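# Swap a spare robot arm and a broken one

## Task

Take the spare arm out of the open case on one desk and set it down on the empty desk on the opposite side of the room, lying at rest with nothing hanging past any desk edge. Then put the broken arm, the one with red tape, into the case, lying at rest and low enough that the lid could close, though the lid is left open. Both arms are heavy and unpowered, so their joints flop. No part of either arm may drop freely by more than a few centimetres. The case has to stay upright on its desk. The robot must not tip over or end up leaning. At the end, release everything and move the robot away.

## Robot and tools

Robot: a wheeled base with a column, a tilting head, and two six-joint arms (left and right), each with a parallel gripper. Folded, it is 0.73 m long, 0.62 m wide and 1.88 m tall. Its front is 0.40 m ahead of the column. The base drives straight or turns on the spot. It cannot move sideways. The hands cannot reach the floor: the lowest is about 0.47 m up, and the reach is about 1 m from the shoulder.

Frames: the base frame has its origin on the floor under the column, x forward, y left, z up. left_hand and right_hand are reported in this frame. Each is the point where the fingers meet; the tips go 8 mm beyond it. The odometry frame is where the base frame stood at the start of the scene.

execute_actions: takes "actions", a list with zero or one action, and an optional "cameras" list. Camera names are cam_head_left, cam_head_right, cam_left_wrist, cam_right_wrist, nav_camera and all. If cameras is left out or null, all are returned; [] returns none.

An action may hold these parts:
- "base": exactly one relative command from the current spot. {"translate_m": d} drives d metres, forward positive, range -3 to 3. {"rotate_rad": d} turns d radians, left (counter-clockwise from above) positive, range -3.2 to 3.2.
- "speeds": optional caps for this action only. translate_m from 0.05 to 0.8 m/s; rotate_rad from 0.1 to 1 rad/s. The defaults are the maxima. A base move that would need more than 8.667 s is refused. Speeds do not slow the arms.
- "joints": absolute targets, keyed by name. These are head_tilt_rad (-0.61 to 1.308; positive looks down), left_/right_joint1_rad to joint6_rad in radians, and left_/right_gripper_m in metres (0 closed to 0.093 open, the gap between fingertips). Joint ranges: joint1 -2.879 to 2.879, joint2 0 to 3.141, joint3 0 to 3.019, joint4 -1.692 to 1.57, joint5 -1.57 to 1.57 (positive swings the hand right), joint6 -2.094 to 2.094 (positive rolls clockwise seen from behind). A joint you leave out may still be moving to an older target. An unknown key or an out-of-range number rejects the whole call.

Arm geometry guide: set left joint1 to -1.57 or right joint1 to 1.57, with joints 5 and 6 at 0. The arm then moves in a vertical plane pointing forward, 0.23 m to that side of the column. Work out a = j2 - 0.35, b = 1.05 + j2 - j3 and c = b - j4. The hand is then 0.12 + 0.39 sin a + 0.38 cos b + 0.25 cos c ahead and 1.46 + 0.39 cos a - 0.38 sin b - 0.25 sin c up. At c = 1.57 the fingers point down. Example: j2, j3, j4 = 0.93, 0.78, 0.14 gives 0.60 m ahead and 1.21 m up. Real hands sag lower and nearer the column by up to 5 cm, or about 12 cm with a heavy or far-out load.

Loads per arm, fingers pointing down: up to 3.2 kg at about 0.4 m ahead and 0.65 to 1.2 m up. Up to 2 kg out to 0.6 m ahead. Up to 1 kg out to 0.8 m at 0.9 to 1.2 m up. A grip holds roughly 2 to 6 kg. These arms are heavy, so carry them close to the body and consider gripping with both hands. Floppy joints mean the load can swing: support it, and lower it onto surfaces rather than releasing it above them.

Grip: command an opening smaller than the object. off_target is then normal. If the reading stays 0.002 m or more above the target, something is held. Fingers are 7 cm long. Small target changes (under about 0.03 rad, or 0.08 for joints 2 and 3) may not move a joint. To touch gently, step about 0.05 rad per call from your last target.

wait: seconds from 0 to 10. Nothing new is commanded, and it returns the state and images. zoom_image: camera plus region [x0, y0, x1, y1] in pixels of that camera's latest image, at most 504 by 504. read_manual: section "licences" only; it moves nothing. finished_scene: scene number 1 or 2. It is final, so call it only once the goal is met and stable.

Result lines:
- base_status and joint_status: done, off_target, contact_stop (base stalled), time_out, not_followed, or limit_stop_at_motor_heat.
- "joint command not followed" with a cause: a safety check blocked an arm near the other arm, the body or an object. Move the joints it was given back at least 0.05 rad, move the other arm away, or drive off.
- on_its_own: what happened without a command. "held at" there is a target, not a position.
- motor_effort: wheel motors in percent, peak in brackets, noisy.
- base_odometry: counts wheel turns only. If turned_by_wheels and turned_by_imu differ by more than about 4 % and by 0.05 rad or more, the base hit something or slipped.
- base_tilt: degrees forward and right. A forward drop of 0.5 degrees or more during a move means the base is leaning back; drive back 0.05 m.
- wheel_motors_off: 1 means the wheels are disabled for 2 s after about 3 s of hard pushing.
- Motor temperatures: one block per arm. MOTOR HOT appears from 85 °C. At 100 °C the arm and its gripper go limp and drop what they hold.

After a base contact_stop, back off 0.05 m before retrying or turning. Table tops 0.30 to 1.20 m high can slide over the base and strike the column. A blocked arm keeps pushing and heats up. To relieve it, resend its reported positions as targets, accepting that a held load sinks slightly.

Cameras: the head cams sit 1.47 to 1.58 m up and tilt down by head_tilt_rad. The view centre may be off straight ahead by up to 0.3 rad. The wrist cams look along the fingers, angled back toward the robot when the hand points down; image right is -y of that hand's frame. nav_camera is at the base front, 0.23 m up.

Avoid: arm-on-arm hits or presses, free drops of the arms, bumping the case off its desk, tipping the robot, overheating. The simulation keeps running while you think. Random brief nudges may push loose objects.

Each tool is called after ">>>" in YAML: its name, and indented under it one key for each argument.

## Session

>>> execute_actions:
  actions: []

Scene clock: 0.00 s.
Motor temperatures (°C, as the motors report them): left_arm=[21 21 18 22 22 20] | right_arm=[20 21 23 21 18 21]
base_odometry: x=+0.000 y=+0.000 heading=+0.000 (m, m, rad; odometry frame)
turned_by_wheels: +0.000 (rad since the last result)
turned_by_imu: +0.000 (rad since the last result)
base_tilt: forward=+0.2 right=-0.7 (deg)
base_status: not commanded
joint_positions: head_tilt_rad=+0.892 left_joint1_rad=-1.592 left_joint2_rad=+0.851 left_joint3_rad=+0.393 left_joint4_rad=-0.967 left_joint5_rad=+0.007 left_joint6_rad=+0.045 left_gripper_m=+0.094 right_joint1_rad=+1.563 right_joint2_rad=+0.848 right_joint3_rad=+0.364 right_joint4_rad=-0.907 right_joint5_rad=-0.039 right_joint6_rad=-0.031 right_gripper_m=+0.095
joint_status: not commanded
wheel_motors_off: 0
motor_effort: left_wheel=+2 right_wheel=+3 (%)
left_hand: x=+0.1421 y=+0.2191 z=+1.2595 quat_wxyz=(+0.435, -0.028, -0.900, +0.019) (m; base frame)
right_hand: x=+0.1370 y=-0.2205 z=+1.2530 quat_wxyz=(+0.419, +0.003, -0.908, -0.022) (m; base frame)
pictures: cam_head_left, cam_head_right, cam_left_wrist, cam_right_wrist, nav_camera
Images, in order (width x height): cam_head_left 672x504, cam_head_right 672x504, cam_left_wrist 672x504, cam_right_wrist 672x504, nav_camera 672x504.

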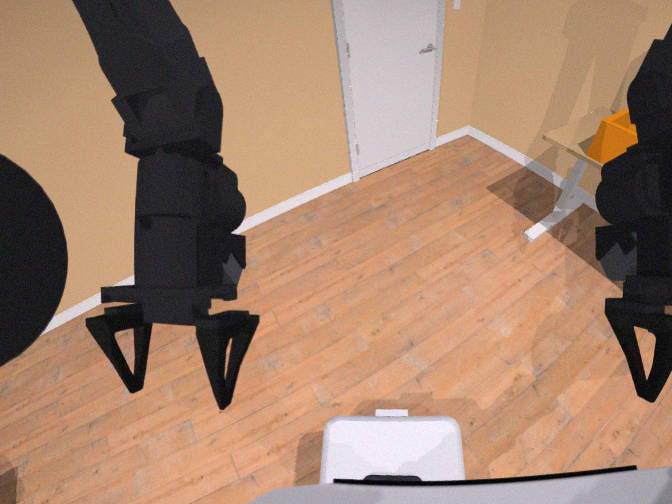

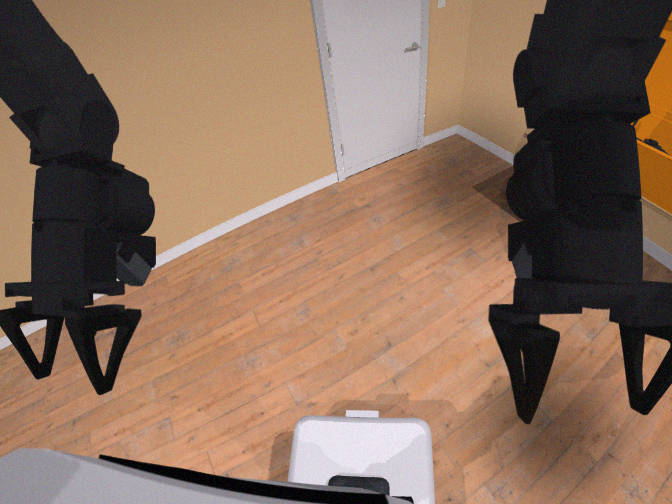

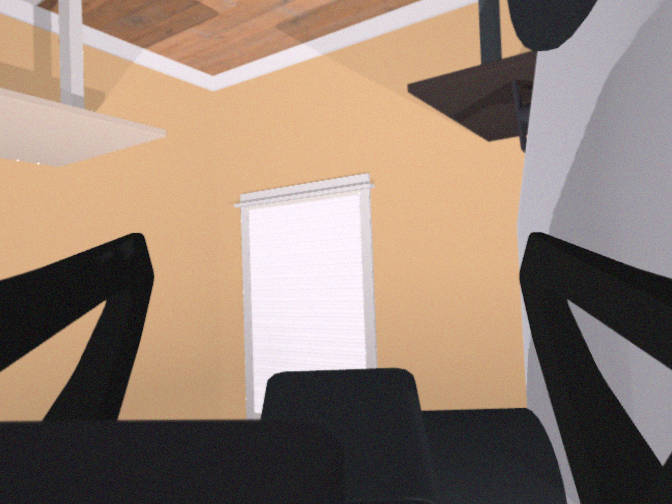

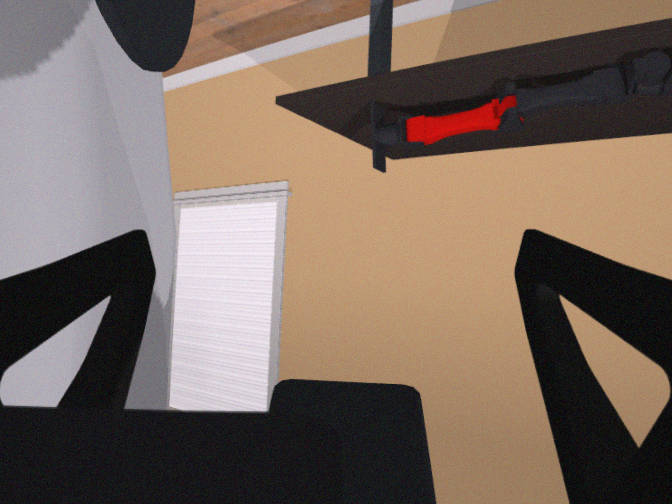

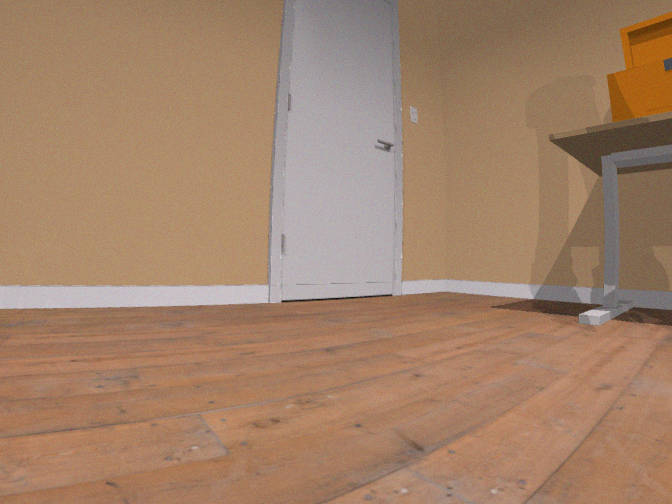

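>>> execute_actions:
  actions:
    - {"base":{"rotate_rad":-0.9},"joints":{"head_tilt_rad":0.55,"left_joint2_rad":0.3,"right_joint2_rad":0.3,"left_joint3_rad":0.1,"right_joint3_rad":0.1}}
  cameras: ["cam_head_left","cam_head_right","nav_camera"]

>>> execute_actions:
  actions:
    - {"base":{"rotate_rad":-1.3}}
  cameras: ["cam_head_left","cam_head_right","nav_camera"]

>>> execute_actions:
  actions:
    - {"base":{"rotate_rad":-1.3}}
  cameras: ["cam_head_left","cam_head_right","nav_camera"]

Scene clock: 9.57 s.
Motor temperatures (°C, as the motors report them): left_arm=[21 21 18 22 22 20] | right_arm=[20 21 23 21 18 21]
base_odometry: x=+0.000 y=+0.000 heading=-0.899 (m, m, rad; odometry frame)
turned_by_wheels: -0.899 (rad since the last result)
turned_by_imu: -0.889 (rad since the last result)
base_tilt: forward=+0.2 right=-0.6 (deg)
base_status: done
joint_positions: head_tilt_rad=+0.568 left_joint1_rad=-1.592 left_joint2_rad=+0.296 left_joint3_rad=+0.094 left_joint4_rad=-0.965 left_joint5_rad=+0.007 left_joint6_rad=+0.045 left_gripper_m=+0.094 right_joint1_rad=+1.563 right_joint2_rad=+0.303 right_joint3_rad=+0.097 right_joint4_rad=-0.907 right_joint5_rad=-0.039 right_joint6_rad=-0.031 right_gripper_m=+0.095
joint_status: all done
wheel_motors_off: 0
motor_effort: left_wheel=+5(49) right_wheel=-3(47) (%)
left_hand: x=+0.0777 y=+0.2202 z=+1.2817 quat_wxyz=(+0.316, -0.028, -0.948, +0.017) (m; base frame)
right_hand: x=+0.0902 y=-0.2201 z=+1.2736 quat_wxyz=(+0.290, +0.006, -0.957, -0.020) (m; base frame)
pictures: cam_head_left, cam_head_right, nav_camera
Images, in order (width x height): cam_head_left 672x504, cam_head_right 672x504, nav_camera 672x504.

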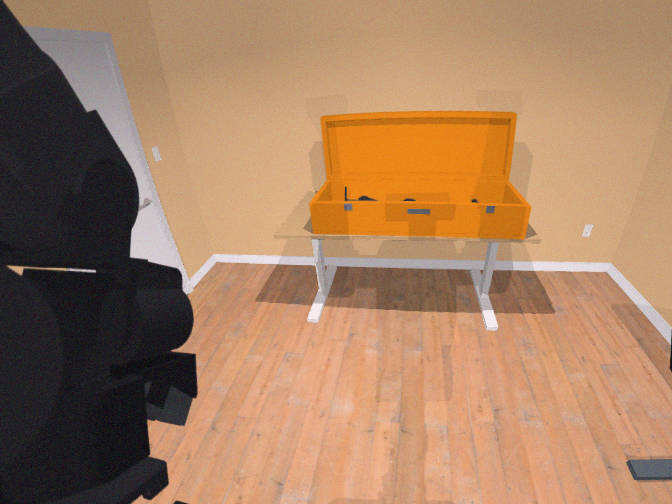

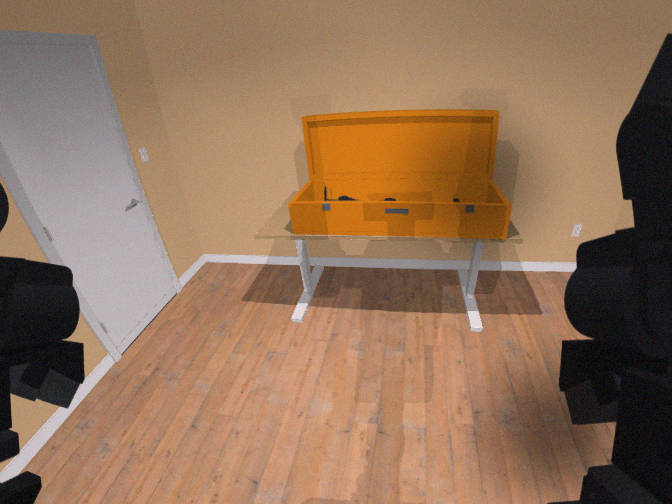

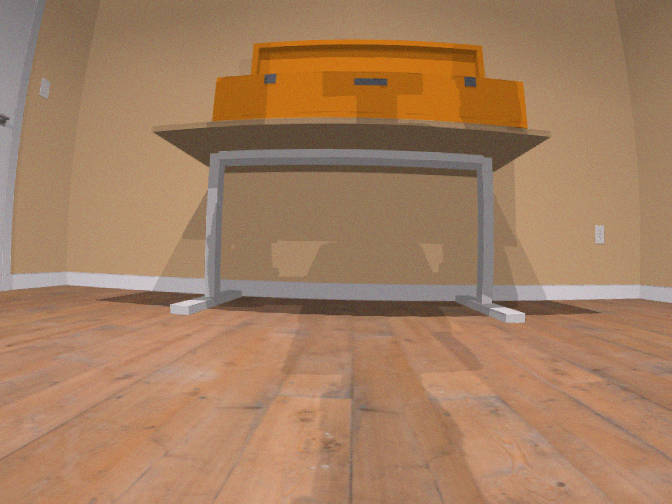

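Scene clock: 12.43 s.
Motor temperatures (°C, as the motors report them): left_arm=[21 21 18 22 22 20] | right_arm=[20 21 23 21 18 21]
base_odometry: x=+0.000 y=+0.000 heading=-2.198 (m, m, rad; odometry frame)
turned_by_wheels: -1.299 (rad since the last result)
turned_by_imu: -1.289 (rad since the last result)
base_tilt: forward=+0.2 right=-0.6 (deg)
base_status: done
joint_positions: head_tilt_rad=+0.568 left_joint1_rad=-1.592 left_joint2_rad=+0.296 left_joint3_rad=+0.094 left_joint4_rad=-0.965 left_joint5_rad=+0.007 left_joint6_rad=+0.045 left_gripper_m=+0.094 right_joint1_rad=+1.563 right_joint2_rad=+0.303 right_joint3_rad=+0.097 right_joint4_rad=-0.907 right_joint5_rad=-0.039 right_joint6_rad=-0.031 right_gripper_m=+0.095
joint_status: not commanded
wheel_motors_off: 0
motor_effort: left_wheel=+5(29) right_wheel=-3(23) (%)
left_hand: x=+0.0777 y=+0.2202 z=+1.2817 quat_wxyz=(+0.316, -0.028, -0.948, +0.017) (m; base frame)
right_hand: x=+0.0902 y=-0.2201 z=+1.2736 quat_wxyz=(+0.290, +0.006, -0.957, -0.020) (m; base frame)
pictures: cam_head_left, cam_head_right, nav_camera
Images, in order (width x height): cam_head_left 672x504, cam_head_right 672x504, nav_camera 672x504.

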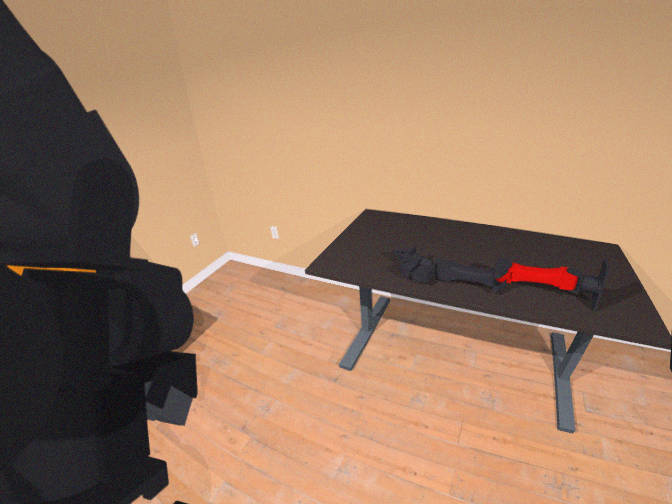

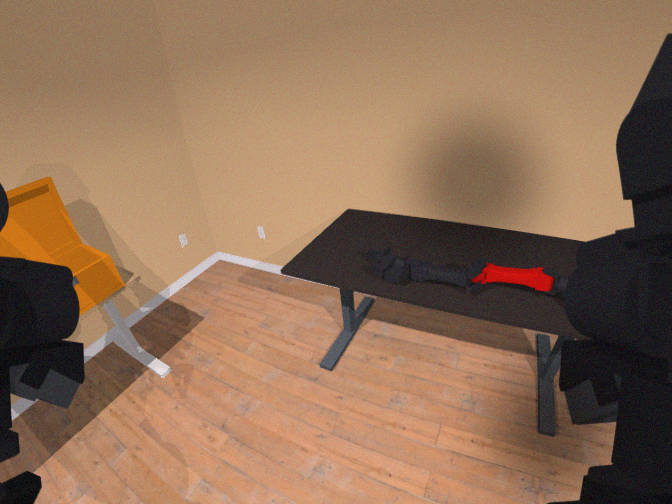

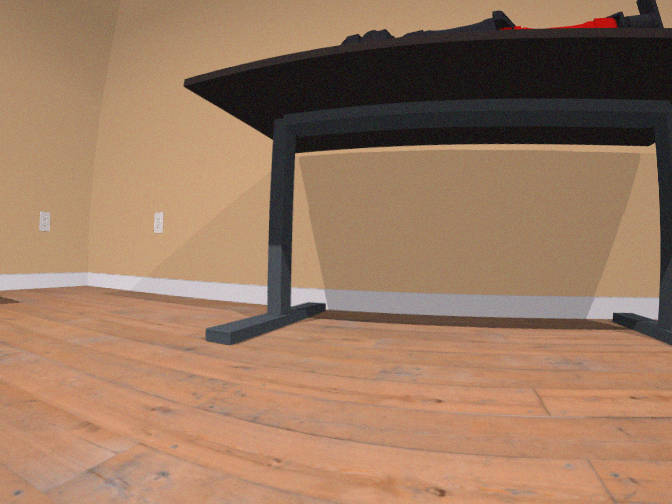

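Scene clock: 15.30 s.
Motor temperatures (°C, as the motors report them): left_arm=[21 21 18 22 22 20] | right_arm=[20 21 23 21 18 21]
base_odometry: x=+0.000 y=+0.000 heading=+2.786 (m, m, rad; odometry frame)
turned_by_wheels: -1.299 (rad since the last result)
turned_by_imu: -1.289 (rad since the last result)
base_tilt: forward=+0.1 right=-0.6 (deg)
base_status: done
joint_positions: head_tilt_rad=+0.568 left_joint1_rad=-1.592 left_joint2_rad=+0.296 left_joint3_rad=+0.094 left_joint4_rad=-0.965 left_joint5_rad=+0.007 left_joint6_rad=+0.045 left_gripper_m=+0.094 right_joint1_rad=+1.563 right_joint2_rad=+0.303 right_joint3_rad=+0.097 right_joint4_rad=-0.907 right_joint5_rad=-0.039 right_joint6_rad=-0.031 right_gripper_m=+0.095
joint_status: not commanded
wheel_motors_off: 0
motor_effort: left_wheel=+5(30) right_wheel=-3(24) (%)
left_hand: x=+0.0777 y=+0.2202 z=+1.2817 quat_wxyz=(+0.316, -0.028, -0.948, +0.017) (m; base frame)
right_hand: x=+0.0902 y=-0.2201 z=+1.2736 quat_wxyz=(+0.290, +0.006, -0.957, -0.020) (m; base frame)
pictures: cam_head_left, cam_head_right, nav_camera
Images, in order (width x height): cam_head_left 672x504, cam_head_right 672x504, nav_camera 672x504.

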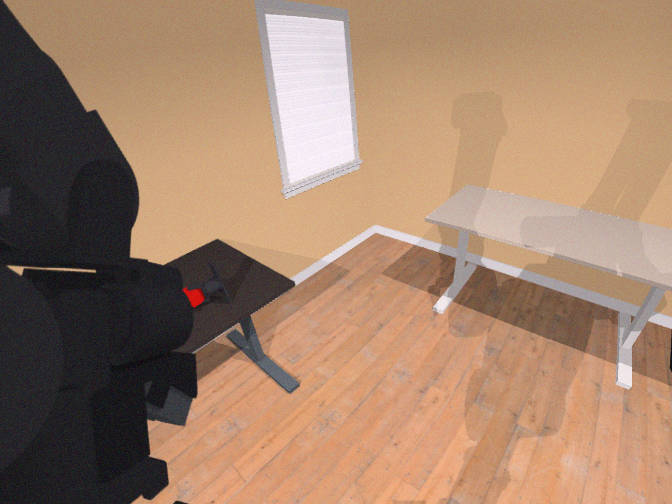

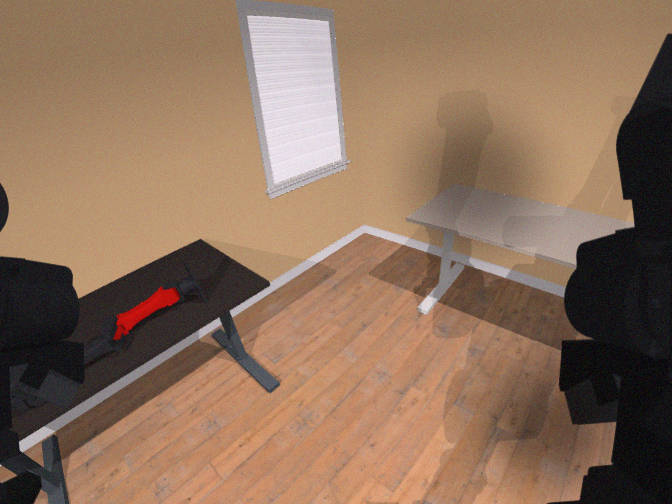

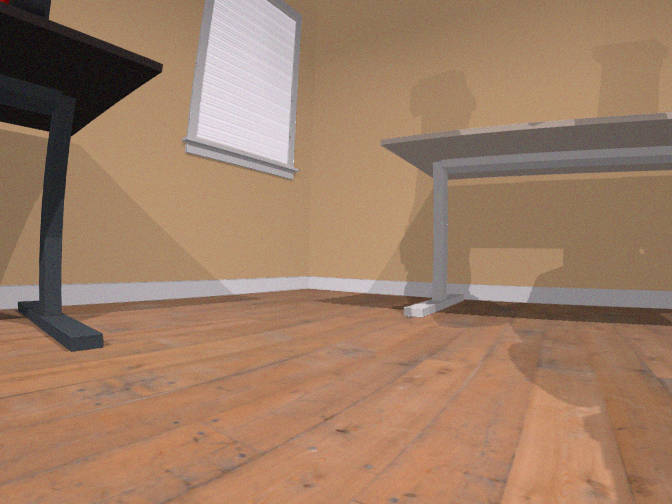

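>>> execute_actions:
  actions:
    - {"base":{"rotate_rad":2.52},"joints":{"left_joint1_rad":-1.57,"left_joint2_rad":0.6,"left_joint3_rad":1.2,"left_joint4_rad":-1.12,"right_joint2_rad":0.6,"right_joint3_rad":1.2,"right_joint4_rad":-1.12}}
  cameras: []

>>> execute_actions:
  actions:
    - {"base":{"translate_m":1.0},"joints":{"head_tilt_rad":0.85}}

Scene clock: 27.40 s.
Motor temperatures (°C, as the motors report them): left_arm=[21 21 19 22 22 20] | right_arm=[20 21 24 21 18 21]
base_odometry: x=+0.000 y=+0.000 heading=-0.978 (m, m, rad; odometry frame)
turned_by_wheels: +2.519 (rad since the last result)
turned_by_imu: +2.500 (rad since the last result)
base_tilt: forward=+0.2 right=-0.6 (deg)
base_status: done
joint_positions: head_tilt_rad=+0.568 left_joint1_rad=-1.583 left_joint2_rad=+0.607 left_joint3_rad=+1.179 left_joint4_rad=-1.115 left_joint5_rad=+0.007 left_joint6_rad=+0.045 left_gripper_m=+0.094 right_joint1_rad=+1.563 right_joint2_rad=+0.604 right_joint3_rad=+1.175 right_joint4_rad=-1.108 right_joint5_rad=-0.039 right_joint6_rad=-0.031 right_gripper_m=+0.095
joint_status: all done
wheel_motors_off: 0
motor_effort: left_wheel=-4(48) right_wheel=+4(43) (%)
left_hand: x=+0.5580 y=+0.2199 z=+1.4074 quat_wxyz=(+0.009, -0.026, -1.000, +0.009) (m; base frame)
right_hand: x=+0.5582 y=-0.2211 z=+1.4074 quat_wxyz=(+0.007, +0.013, -1.000, -0.016) (m; base frame)
pictures: none
No camera images: the call's "cameras" was empty. Leave "cameras" out to get every camera's image.

Scene clock: 30.73 s.
Motor temperatures (°C, as the motors report them): left_arm=[21 22 20 22 22 20] | right_arm=[20 21 25 21 18 21]
base_odometry: x=+0.559 y=-0.829 heading=-0.978 (m, m, rad; odometry frame)
turned_by_wheels: +0.000 (rad since the last result)
turned_by_imu: +0.001 (rad since the last result)
base_tilt: forward=+0.1 right=-0.7 (deg)
base_status: done
joint_positions: head_tilt_rad=+0.852 left_joint1_rad=-1.583 left_joint2_rad=+0.605 left_joint3_rad=+1.179 left_joint4_rad=-1.116 left_joint5_rad=+0.007 left_joint6_rad=+0.045 left_gripper_m=+0.094 right_joint1_rad=+1.563 right_joint2_rad=+0.604 right_joint3_rad=+1.176 right_joint4_rad=-1.109 right_joint5_rad=-0.039 right_joint6_rad=-0.031 right_gripper_m=+0.095
joint_status: all done
wheel_motors_off: 0
motor_effort: left_wheel=+0(59) right_wheel=+0(55) (%)
left_hand: x=+0.5580 y=+0.2199 z=+1.4083 quat_wxyz=(+0.009, -0.026, -1.000, +0.009) (m; base frame)
right_hand: x=+0.5581 y=-0.2211 z=+1.4076 quat_wxyz=(+0.007, +0.013, -1.000, -0.016) (m; base frame)
pictures: cam_head_left, cam_head_right, cam_left_wrist, cam_right_wrist, nav_camera
Images, in order (width x height): cam_head_left 672x504, cam_head_right 672x504, cam_left_wrist 672x504, cam_right_wrist 672x504, nav_camera 672x504.

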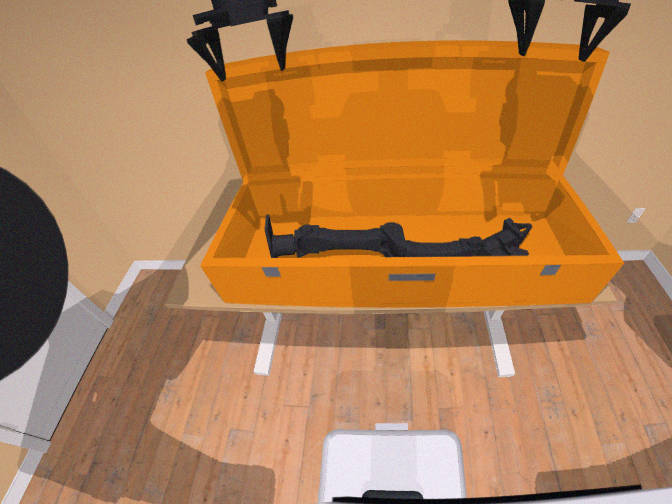

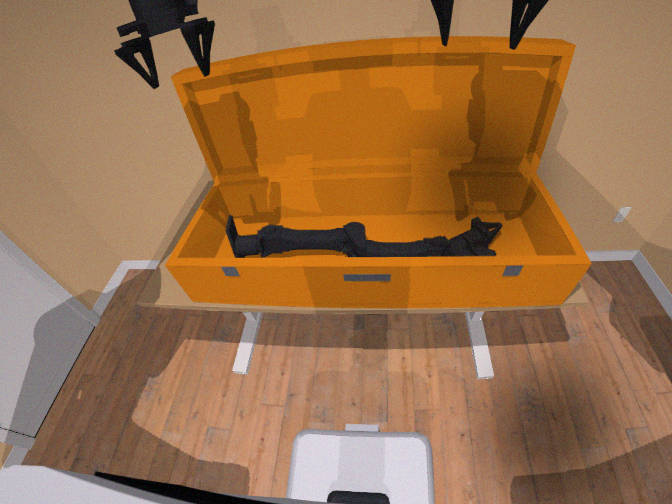

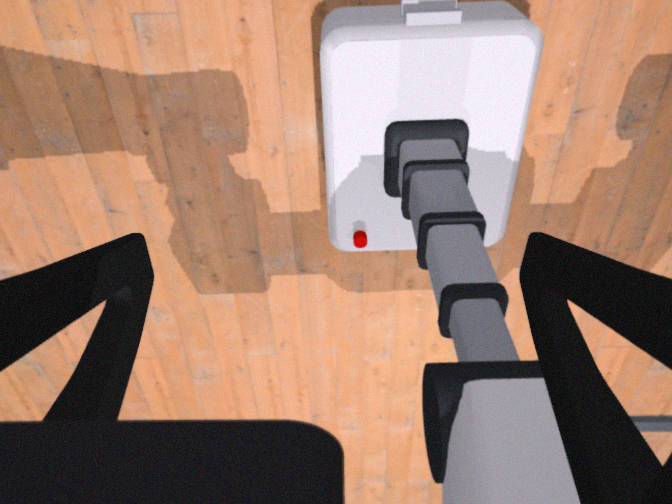

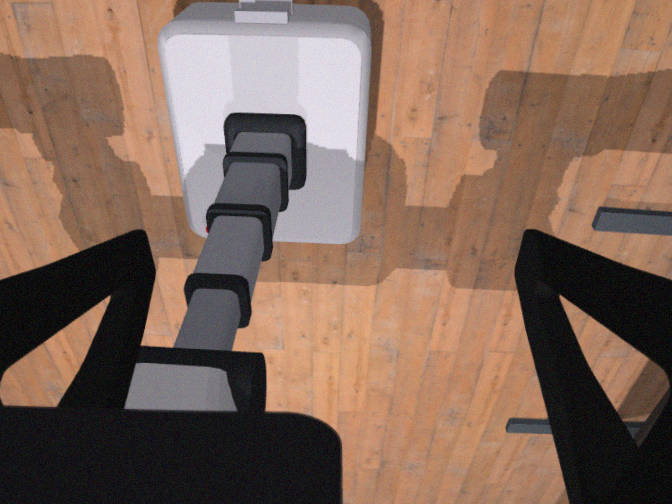

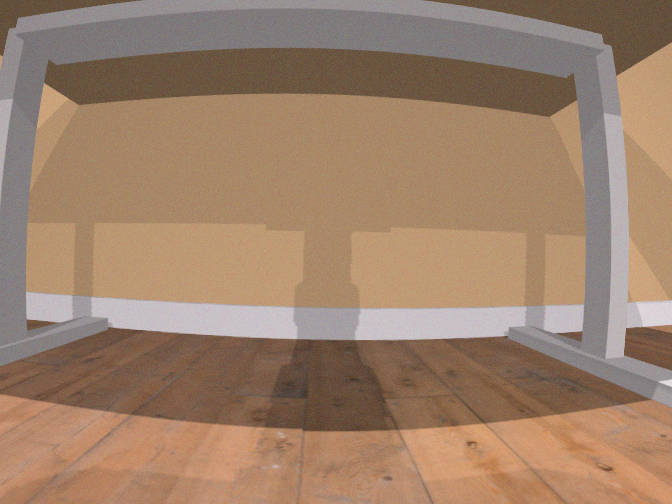

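>>> execute_actions:
  actions:
    - {"base":{"translate_m":0.35},"speeds":{"translate_m":0.2},"joints":{"head_tilt_rad":1.1,"left_joint2_rad":1.12,"left_joint3_rad":0.72,"left_joint4_rad":-0.1,"right_joint2_rad":1.12,"right_joint3_rad":0.72,"right_joint4_rad":-0.1,"left_joint6_rad":1.57,"right_joint6_rad":-1.57}}

Scene clock: 45.97 s.
Motor temperatures (°C, as the motors report them): left_arm=[21 22 21 22 22 20] | right_arm=[20 22 26 21 18 21]
base_odometry: x=+0.754 y=-1.120 heading=-0.978 (m, m, rad; odometry frame)
turned_by_wheels: +0.000 (rad since the last result)
turned_by_imu: +0.002 (rad since the last result)
base_tilt: forward=+0.2 right=-0.6 (deg)
base_status: done
joint_positions: head_tilt_rad=+1.099 left_joint1_rad=-1.583 left_joint2_rad=+1.122 left_joint3_rad=+0.721 left_joint4_rad=-0.104 left_joint5_rad=+0.007 left_joint6_rad=+1.556 left_gripper_m=+0.094 right_joint1_rad=+1.563 right_joint2_rad=+1.137 right_joint3_rad=+0.721 right_joint4_rad=-0.111 right_joint5_rad=-0.039 right_joint6_rad=-1.560 right_gripper_m=+0.095
joint_status: all done
wheel_motors_off: 0
motor_effort: left_wheel=-1(33) right_wheel=+1(34) (%)
left_hand: x=+0.4447 y=+0.2173 z=+1.1059 quat_wxyz=(-0.013, -0.704, -0.710, +0.000) (m; base frame)
right_hand: x=+0.4377 y=-0.2228 z=+1.1012 quat_wxyz=(-0.010, +0.702, -0.712, -0.012) (m; base frame)
pictures: cam_head_left, cam_head_right, cam_left_wrist, cam_right_wrist, nav_camera
Images, in order (width x height): cam_head_left 672x504, cam_head_right 672x504, cam_left_wrist 672x504, cam_right_wrist 672x504, nav_camera 672x504.

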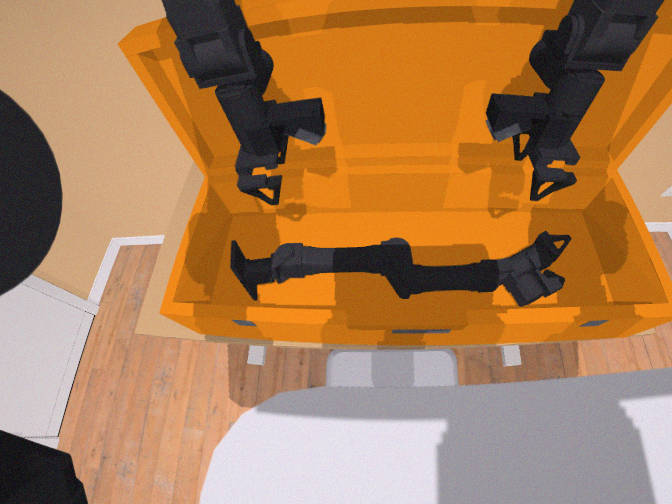

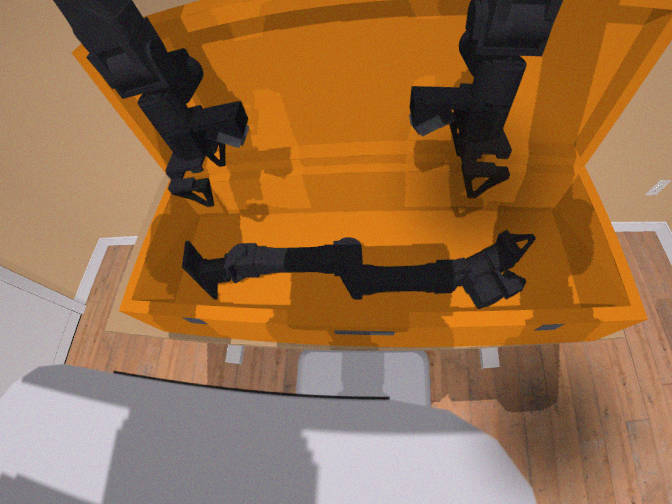

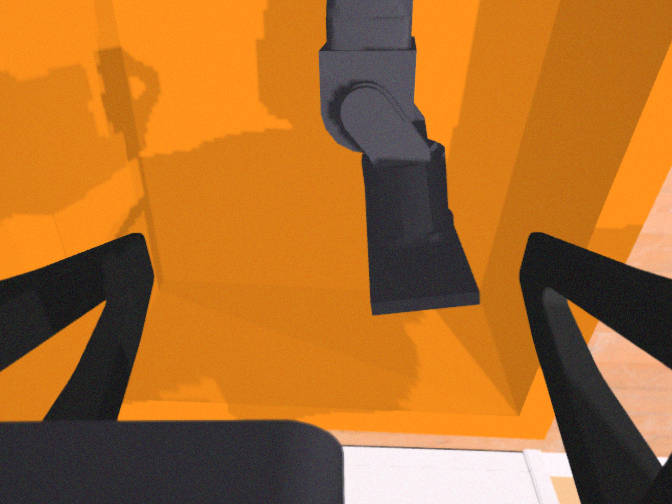

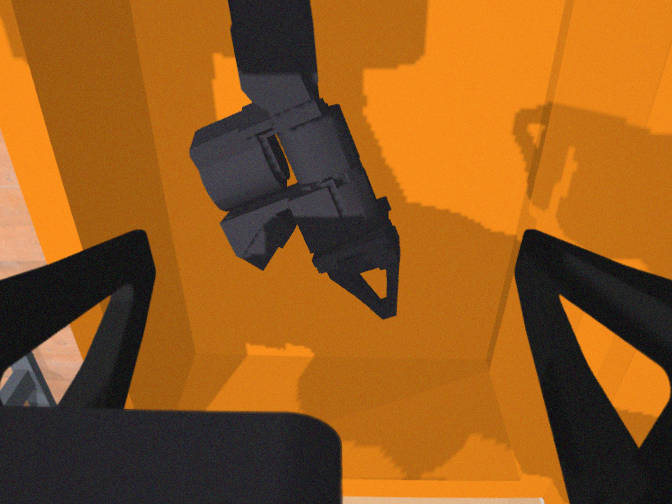

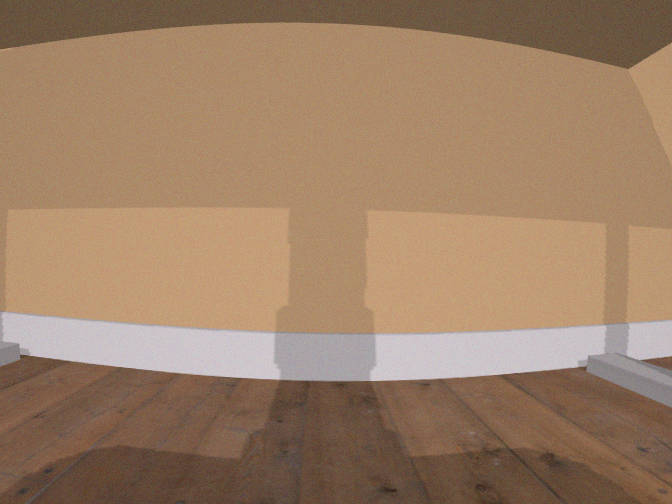

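>>> execute_actions:
  actions:
    - {"joints":{"left_joint1_rad":-1.65,"left_joint2_rad":1.6,"left_joint3_rad":0.96,"left_joint4_rad":0.12,"right_joint1_rad":1.63,"right_joint2_rad":1.6,"right_joint3_rad":0.9,"right_joint4_rad":0.18}}
  cameras: ["cam_head_left","cam_left_wrist","cam_right_wrist"]

Scene clock: 66.37 s.
Motor temperatures (°C, as the motors report them): left_arm=[21 23 19 22 22 20] | right_arm=[20 23 24 21 18 21]
base_odometry: x=+0.754 y=-1.120 heading=-0.978 (m, m, rad; odometry frame)
turned_by_wheels: +0.000 (rad since the last result)
turned_by_imu: +0.002 (rad since the last result)
base_tilt: forward=+0.0 right=-0.6 (deg)
base_status: not commanded
joint_positions: head_tilt_rad=+1.099 left_joint1_rad=-1.647 left_joint2_rad=+1.607 left_joint3_rad=+0.961 left_joint4_rad=+0.119 left_joint5_rad=+0.007 left_joint6_rad=+1.557 left_gripper_m=+0.094 right_joint1_rad=+1.631 right_joint2_rad=+1.620 right_joint3_rad=+0.898 right_joint4_rad=+0.173 right_joint5_rad=-0.039 right_joint6_rad=-1.560 right_gripper_m=+0.095
joint_status: all done
wheel_motors_off: 0
motor_effort: left_wheel=-2(5) right_wheel=+1(3) (%)
left_hand: x=+0.4416 y=+0.1761 z=+0.9503 quat_wxyz=(-0.024, -0.715, -0.698, +0.027) (m; base frame)
right_hand: x=+0.4093 y=-0.1825 z=+0.9499 quat_wxyz=(-0.022, +0.713, -0.699, -0.041) (m; base frame)
pictures: cam_head_left, cam_left_wrist, cam_right_wrist
Images, in order (width x height): cam_head_left 672x504, cam_left_wrist 672x504, cam_right_wrist 672x504.

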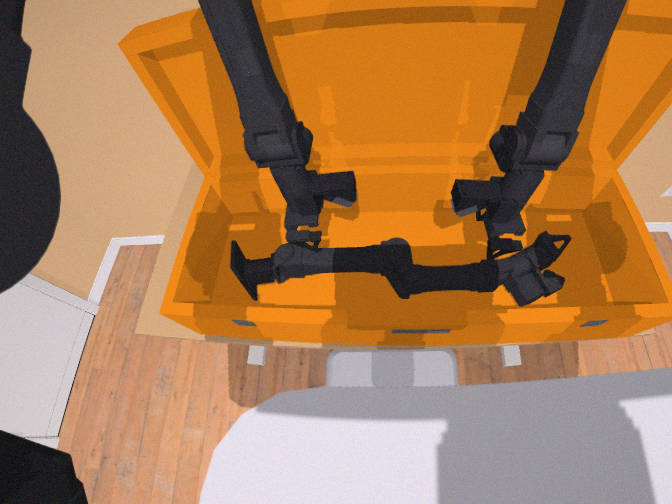

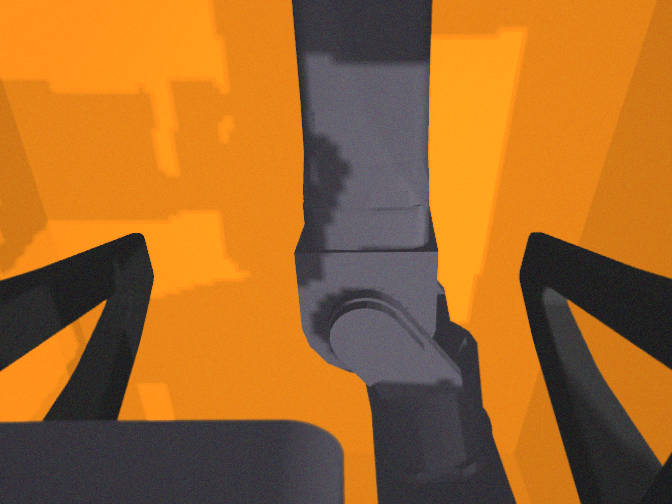

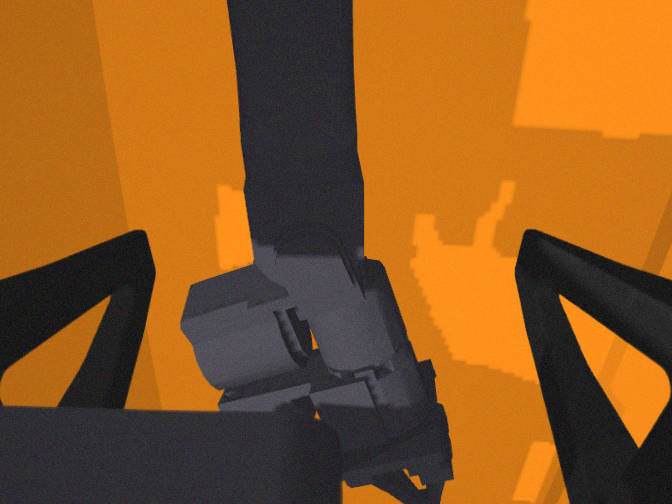

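>>> execute_actions:
  actions:
    - {"joints":{"left_joint2_rad":1.93,"left_joint3_rad":1.18,"left_joint4_rad":0.23,"right_joint2_rad":1.95,"right_joint3_rad":1.12,"right_joint4_rad":0.31}}
  cameras: ["cam_head_left","cam_left_wrist","cam_right_wrist"]

Scene clock: 73.37 s.
Motor temperatures (°C, as the motors report them): left_arm=[21 23 19 22 22 20] | right_arm=[20 23 24 21 18 21]
base_odometry: x=+0.754 y=-1.120 heading=-0.978 (m, m, rad; odometry frame)
turned_by_wheels: +0.000 (rad since the last result)
turned_by_imu: +0.002 (rad since the last result)
base_tilt: forward=+0.1 right=-0.6 (deg)
base_status: not commanded
joint_positions: head_tilt_rad=+1.099 left_joint1_rad=-1.649 left_joint2_rad=+1.853 left_joint3_rad=+1.200 left_joint4_rad=+0.241 left_joint5_rad=+0.011 left_joint6_rad=+1.558 left_gripper_m=+0.094 right_joint1_rad=+1.631 right_joint2_rad=+1.969 right_joint3_rad=+1.118 right_joint4_rad=+0.308 right_joint5_rad=-0.039 right_joint6_rad=-1.560 right_gripper_m=+0.095
joint_status: all done
wheel_motors_off: 0
motor_effort: left_wheel=-3(5) right_wheel=+2(3) (%)
left_hand: x=+0.4849 y=+0.1667 z=+0.8597 quat_wxyz=(-0.068, -0.713, -0.697, -0.011) (m; base frame)
right_hand: x=+0.3794 y=-0.1772 z=+0.8302 quat_wxyz=(-0.025, +0.713, -0.699, -0.039) (m; base frame)
pictures: cam_head_left, cam_left_wrist, cam_right_wrist
Images, in order (width x height): cam_head_left 672x504, cam_left_wrist 672x504, cam_right_wrist 672x504.

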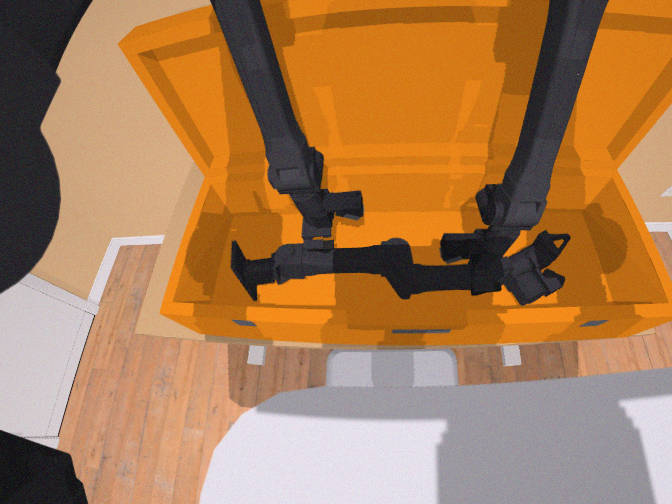

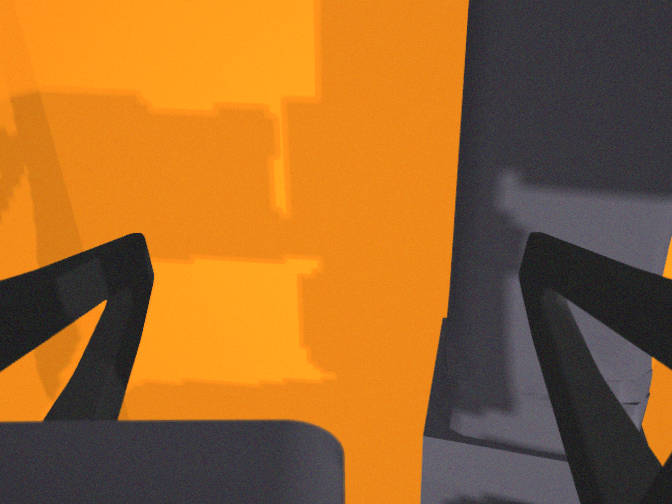

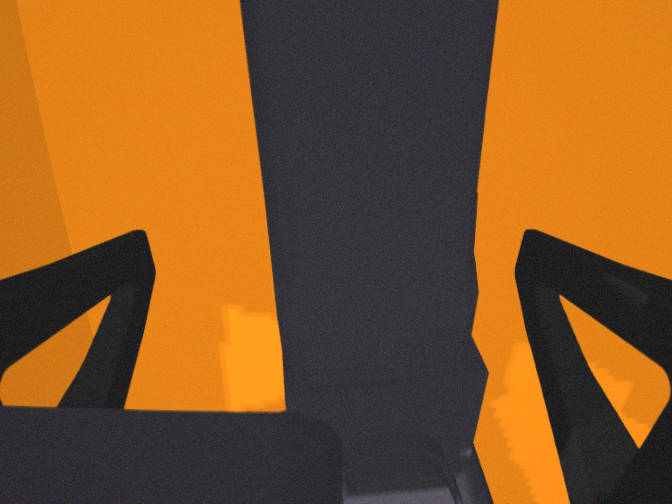

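>>> execute_actions:
  actions:
    - {"joints":{"left_joint2_rad":1.72,"left_joint3_rad":1.04,"left_joint4_rad":0.19}}
  cameras: []

>>> execute_actions:
  actions:
    - {"joints":{"left_joint2_rad":1.72,"left_joint3_rad":0.93,"left_joint4_rad":0.27}}
  cameras: ["cam_left_wrist"]

>>> execute_actions:
  actions:
    - {"joints":{"left_joint2_rad":1.84,"left_joint3_rad":1.03,"left_joint4_rad":0.29}}
  cameras: ["cam_left_wrist"]

Scene clock: 79.20 s.
Motor temperatures (°C, as the motors report them): left_arm=[21 23 19 22 22 20] | right_arm=[20 23 24 21 18 21]
base_odometry: x=+0.754 y=-1.120 heading=-0.978 (m, m, rad; odometry frame)
turned_by_wheels: +0.000 (rad since the last result)
turned_by_imu: +0.002 (rad since the last result)
base_tilt: forward=+0.2 right=-0.7 (deg)
base_status: not commanded
joint_positions: head_tilt_rad=+1.099 left_joint1_rad=-1.649 left_joint2_rad=+1.714 left_joint3_rad=+1.047 left_joint4_rad=+0.187 left_joint5_rad=+0.010 left_joint6_rad=+1.558 left_gripper_m=+0.094 right_joint1_rad=+1.631 right_joint2_rad=+1.969 right_joint3_rad=+1.118 right_joint4_rad=+0.308 right_joint5_rad=-0.039 right_joint6_rad=-1.560 right_gripper_m=+0.095
joint_status: all done
wheel_motors_off: 0
motor_effort: left_wheel=-2(4) right_wheel=+2(2) (%)
left_hand: x=+0.4555 y=+0.1715 z=+0.9118 quat_wxyz=(-0.043, -0.715, -0.698, +0.013) (m; base frame)
right_hand: x=+0.3794 y=-0.1772 z=+0.8302 quat_wxyz=(-0.025, +0.713, -0.699, -0.039) (m; base frame)
pictures: none
No camera images: the call's "cameras" was empty. Leave "cameras" out to get every camera's image.

Scene clock: 80.13 s.
Motor temperatures (°C, as the motors report them): left_arm=[21 23 19 22 22 20] | right_arm=[20 23 24 21 18 21]
base_odometry: x=+0.754 y=-1.120 heading=-0.978 (m, m, rad; odometry frame)
turned_by_wheels: +0.000 (rad since the last result)
turned_by_imu: +0.000 (rad since the last result)
base_tilt: forward=+0.2 right=-0.7 (deg)
base_status: not commanded
joint_positions: head_tilt_rad=+1.099 left_joint1_rad=-1.649 left_joint2_rad=+1.718 left_joint3_rad=+0.930 left_joint4_rad=+0.264 left_joint5_rad=+0.010 left_joint6_rad=+1.558 left_gripper_m=+0.094 right_joint1_rad=+1.631 right_joint2_rad=+1.969 right_joint3_rad=+1.118 right_joint4_rad=+0.308 right_joint5_rad=-0.039 right_joint6_rad=-1.560 right_gripper_m=+0.095
joint_status: all done
wheel_motors_off: 0
motor_effort: left_wheel=-3(3) right_wheel=+2(2) (%)
left_hand: x=+0.3997 y=+0.1741 z=+0.9194 quat_wxyz=(-0.027, -0.716, -0.697, +0.028) (m; base frame)
right_hand: x=+0.3794 y=-0.1772 z=+0.8302 quat_wxyz=(-0.025, +0.713, -0.699, -0.039) (m; base frame)
pictures: cam_left_wrist
Images, in order (width x height): cam_left_wrist 672x504.

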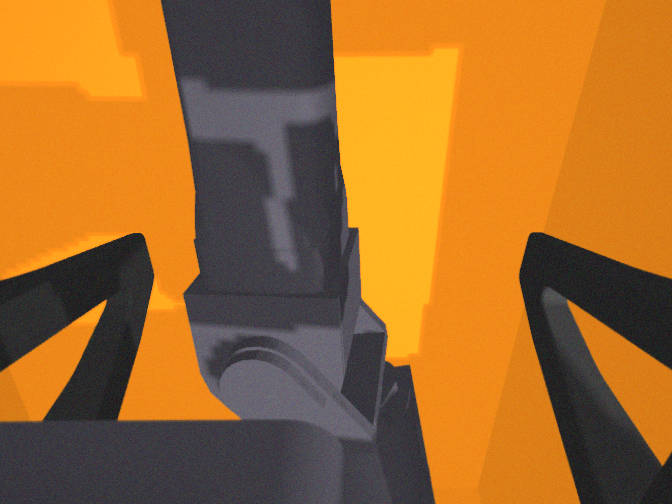

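Scene clock: 81.00 s.
Motor temperatures (°C, as the motors report them): left_arm=[21 23 19 22 22 20] | right_arm=[20 23 24 21 18 21]
base_odometry: x=+0.754 y=-1.120 heading=-0.978 (m, m, rad; odometry frame)
turned_by_wheels: +0.000 (rad since the last result)
turned_by_imu: +0.000 (rad since the last result)
base_tilt: forward=+0.3 right=-0.6 (deg)
base_status: not commanded
joint_positions: head_tilt_rad=+1.099 left_joint1_rad=-1.649 left_joint2_rad=+1.842 left_joint3_rad=+1.033 left_joint4_rad=+0.286 left_joint5_rad=+0.010 left_joint6_rad=+1.558 left_gripper_m=+0.094 right_joint1_rad=+1.631 right_joint2_rad=+1.969 right_joint3_rad=+1.118 right_joint4_rad=+0.308 right_joint5_rad=-0.039 right_joint6_rad=-1.560 right_gripper_m=+0.095
joint_status: all done
wheel_motors_off: 0
motor_effort: left_wheel=-3(3) right_wheel=+2(2) (%)
left_hand: x=+0.3991 y=+0.1711 z=+0.8744 quat_wxyz=(-0.027, -0.716, -0.697, +0.027) (m; base frame)
right_hand: x=+0.3794 y=-0.1772 z=+0.8302 quat_wxyz=(-0.025, +0.713, -0.699, -0.039) (m; base frame)
pictures: cam_left_wrist
Images, in order (width x height): cam_left_wrist 672x504.

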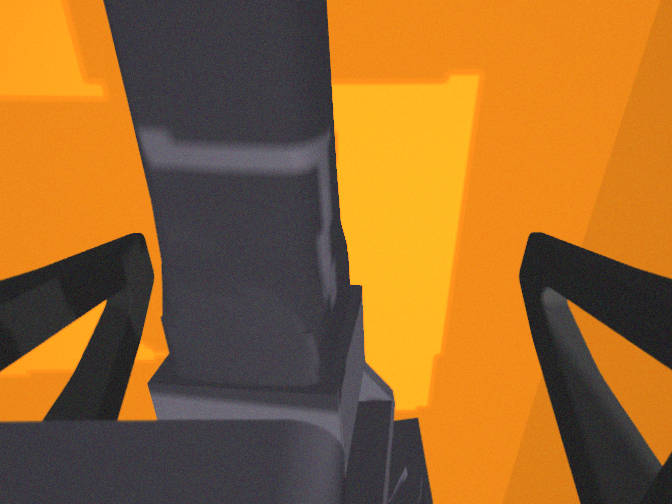

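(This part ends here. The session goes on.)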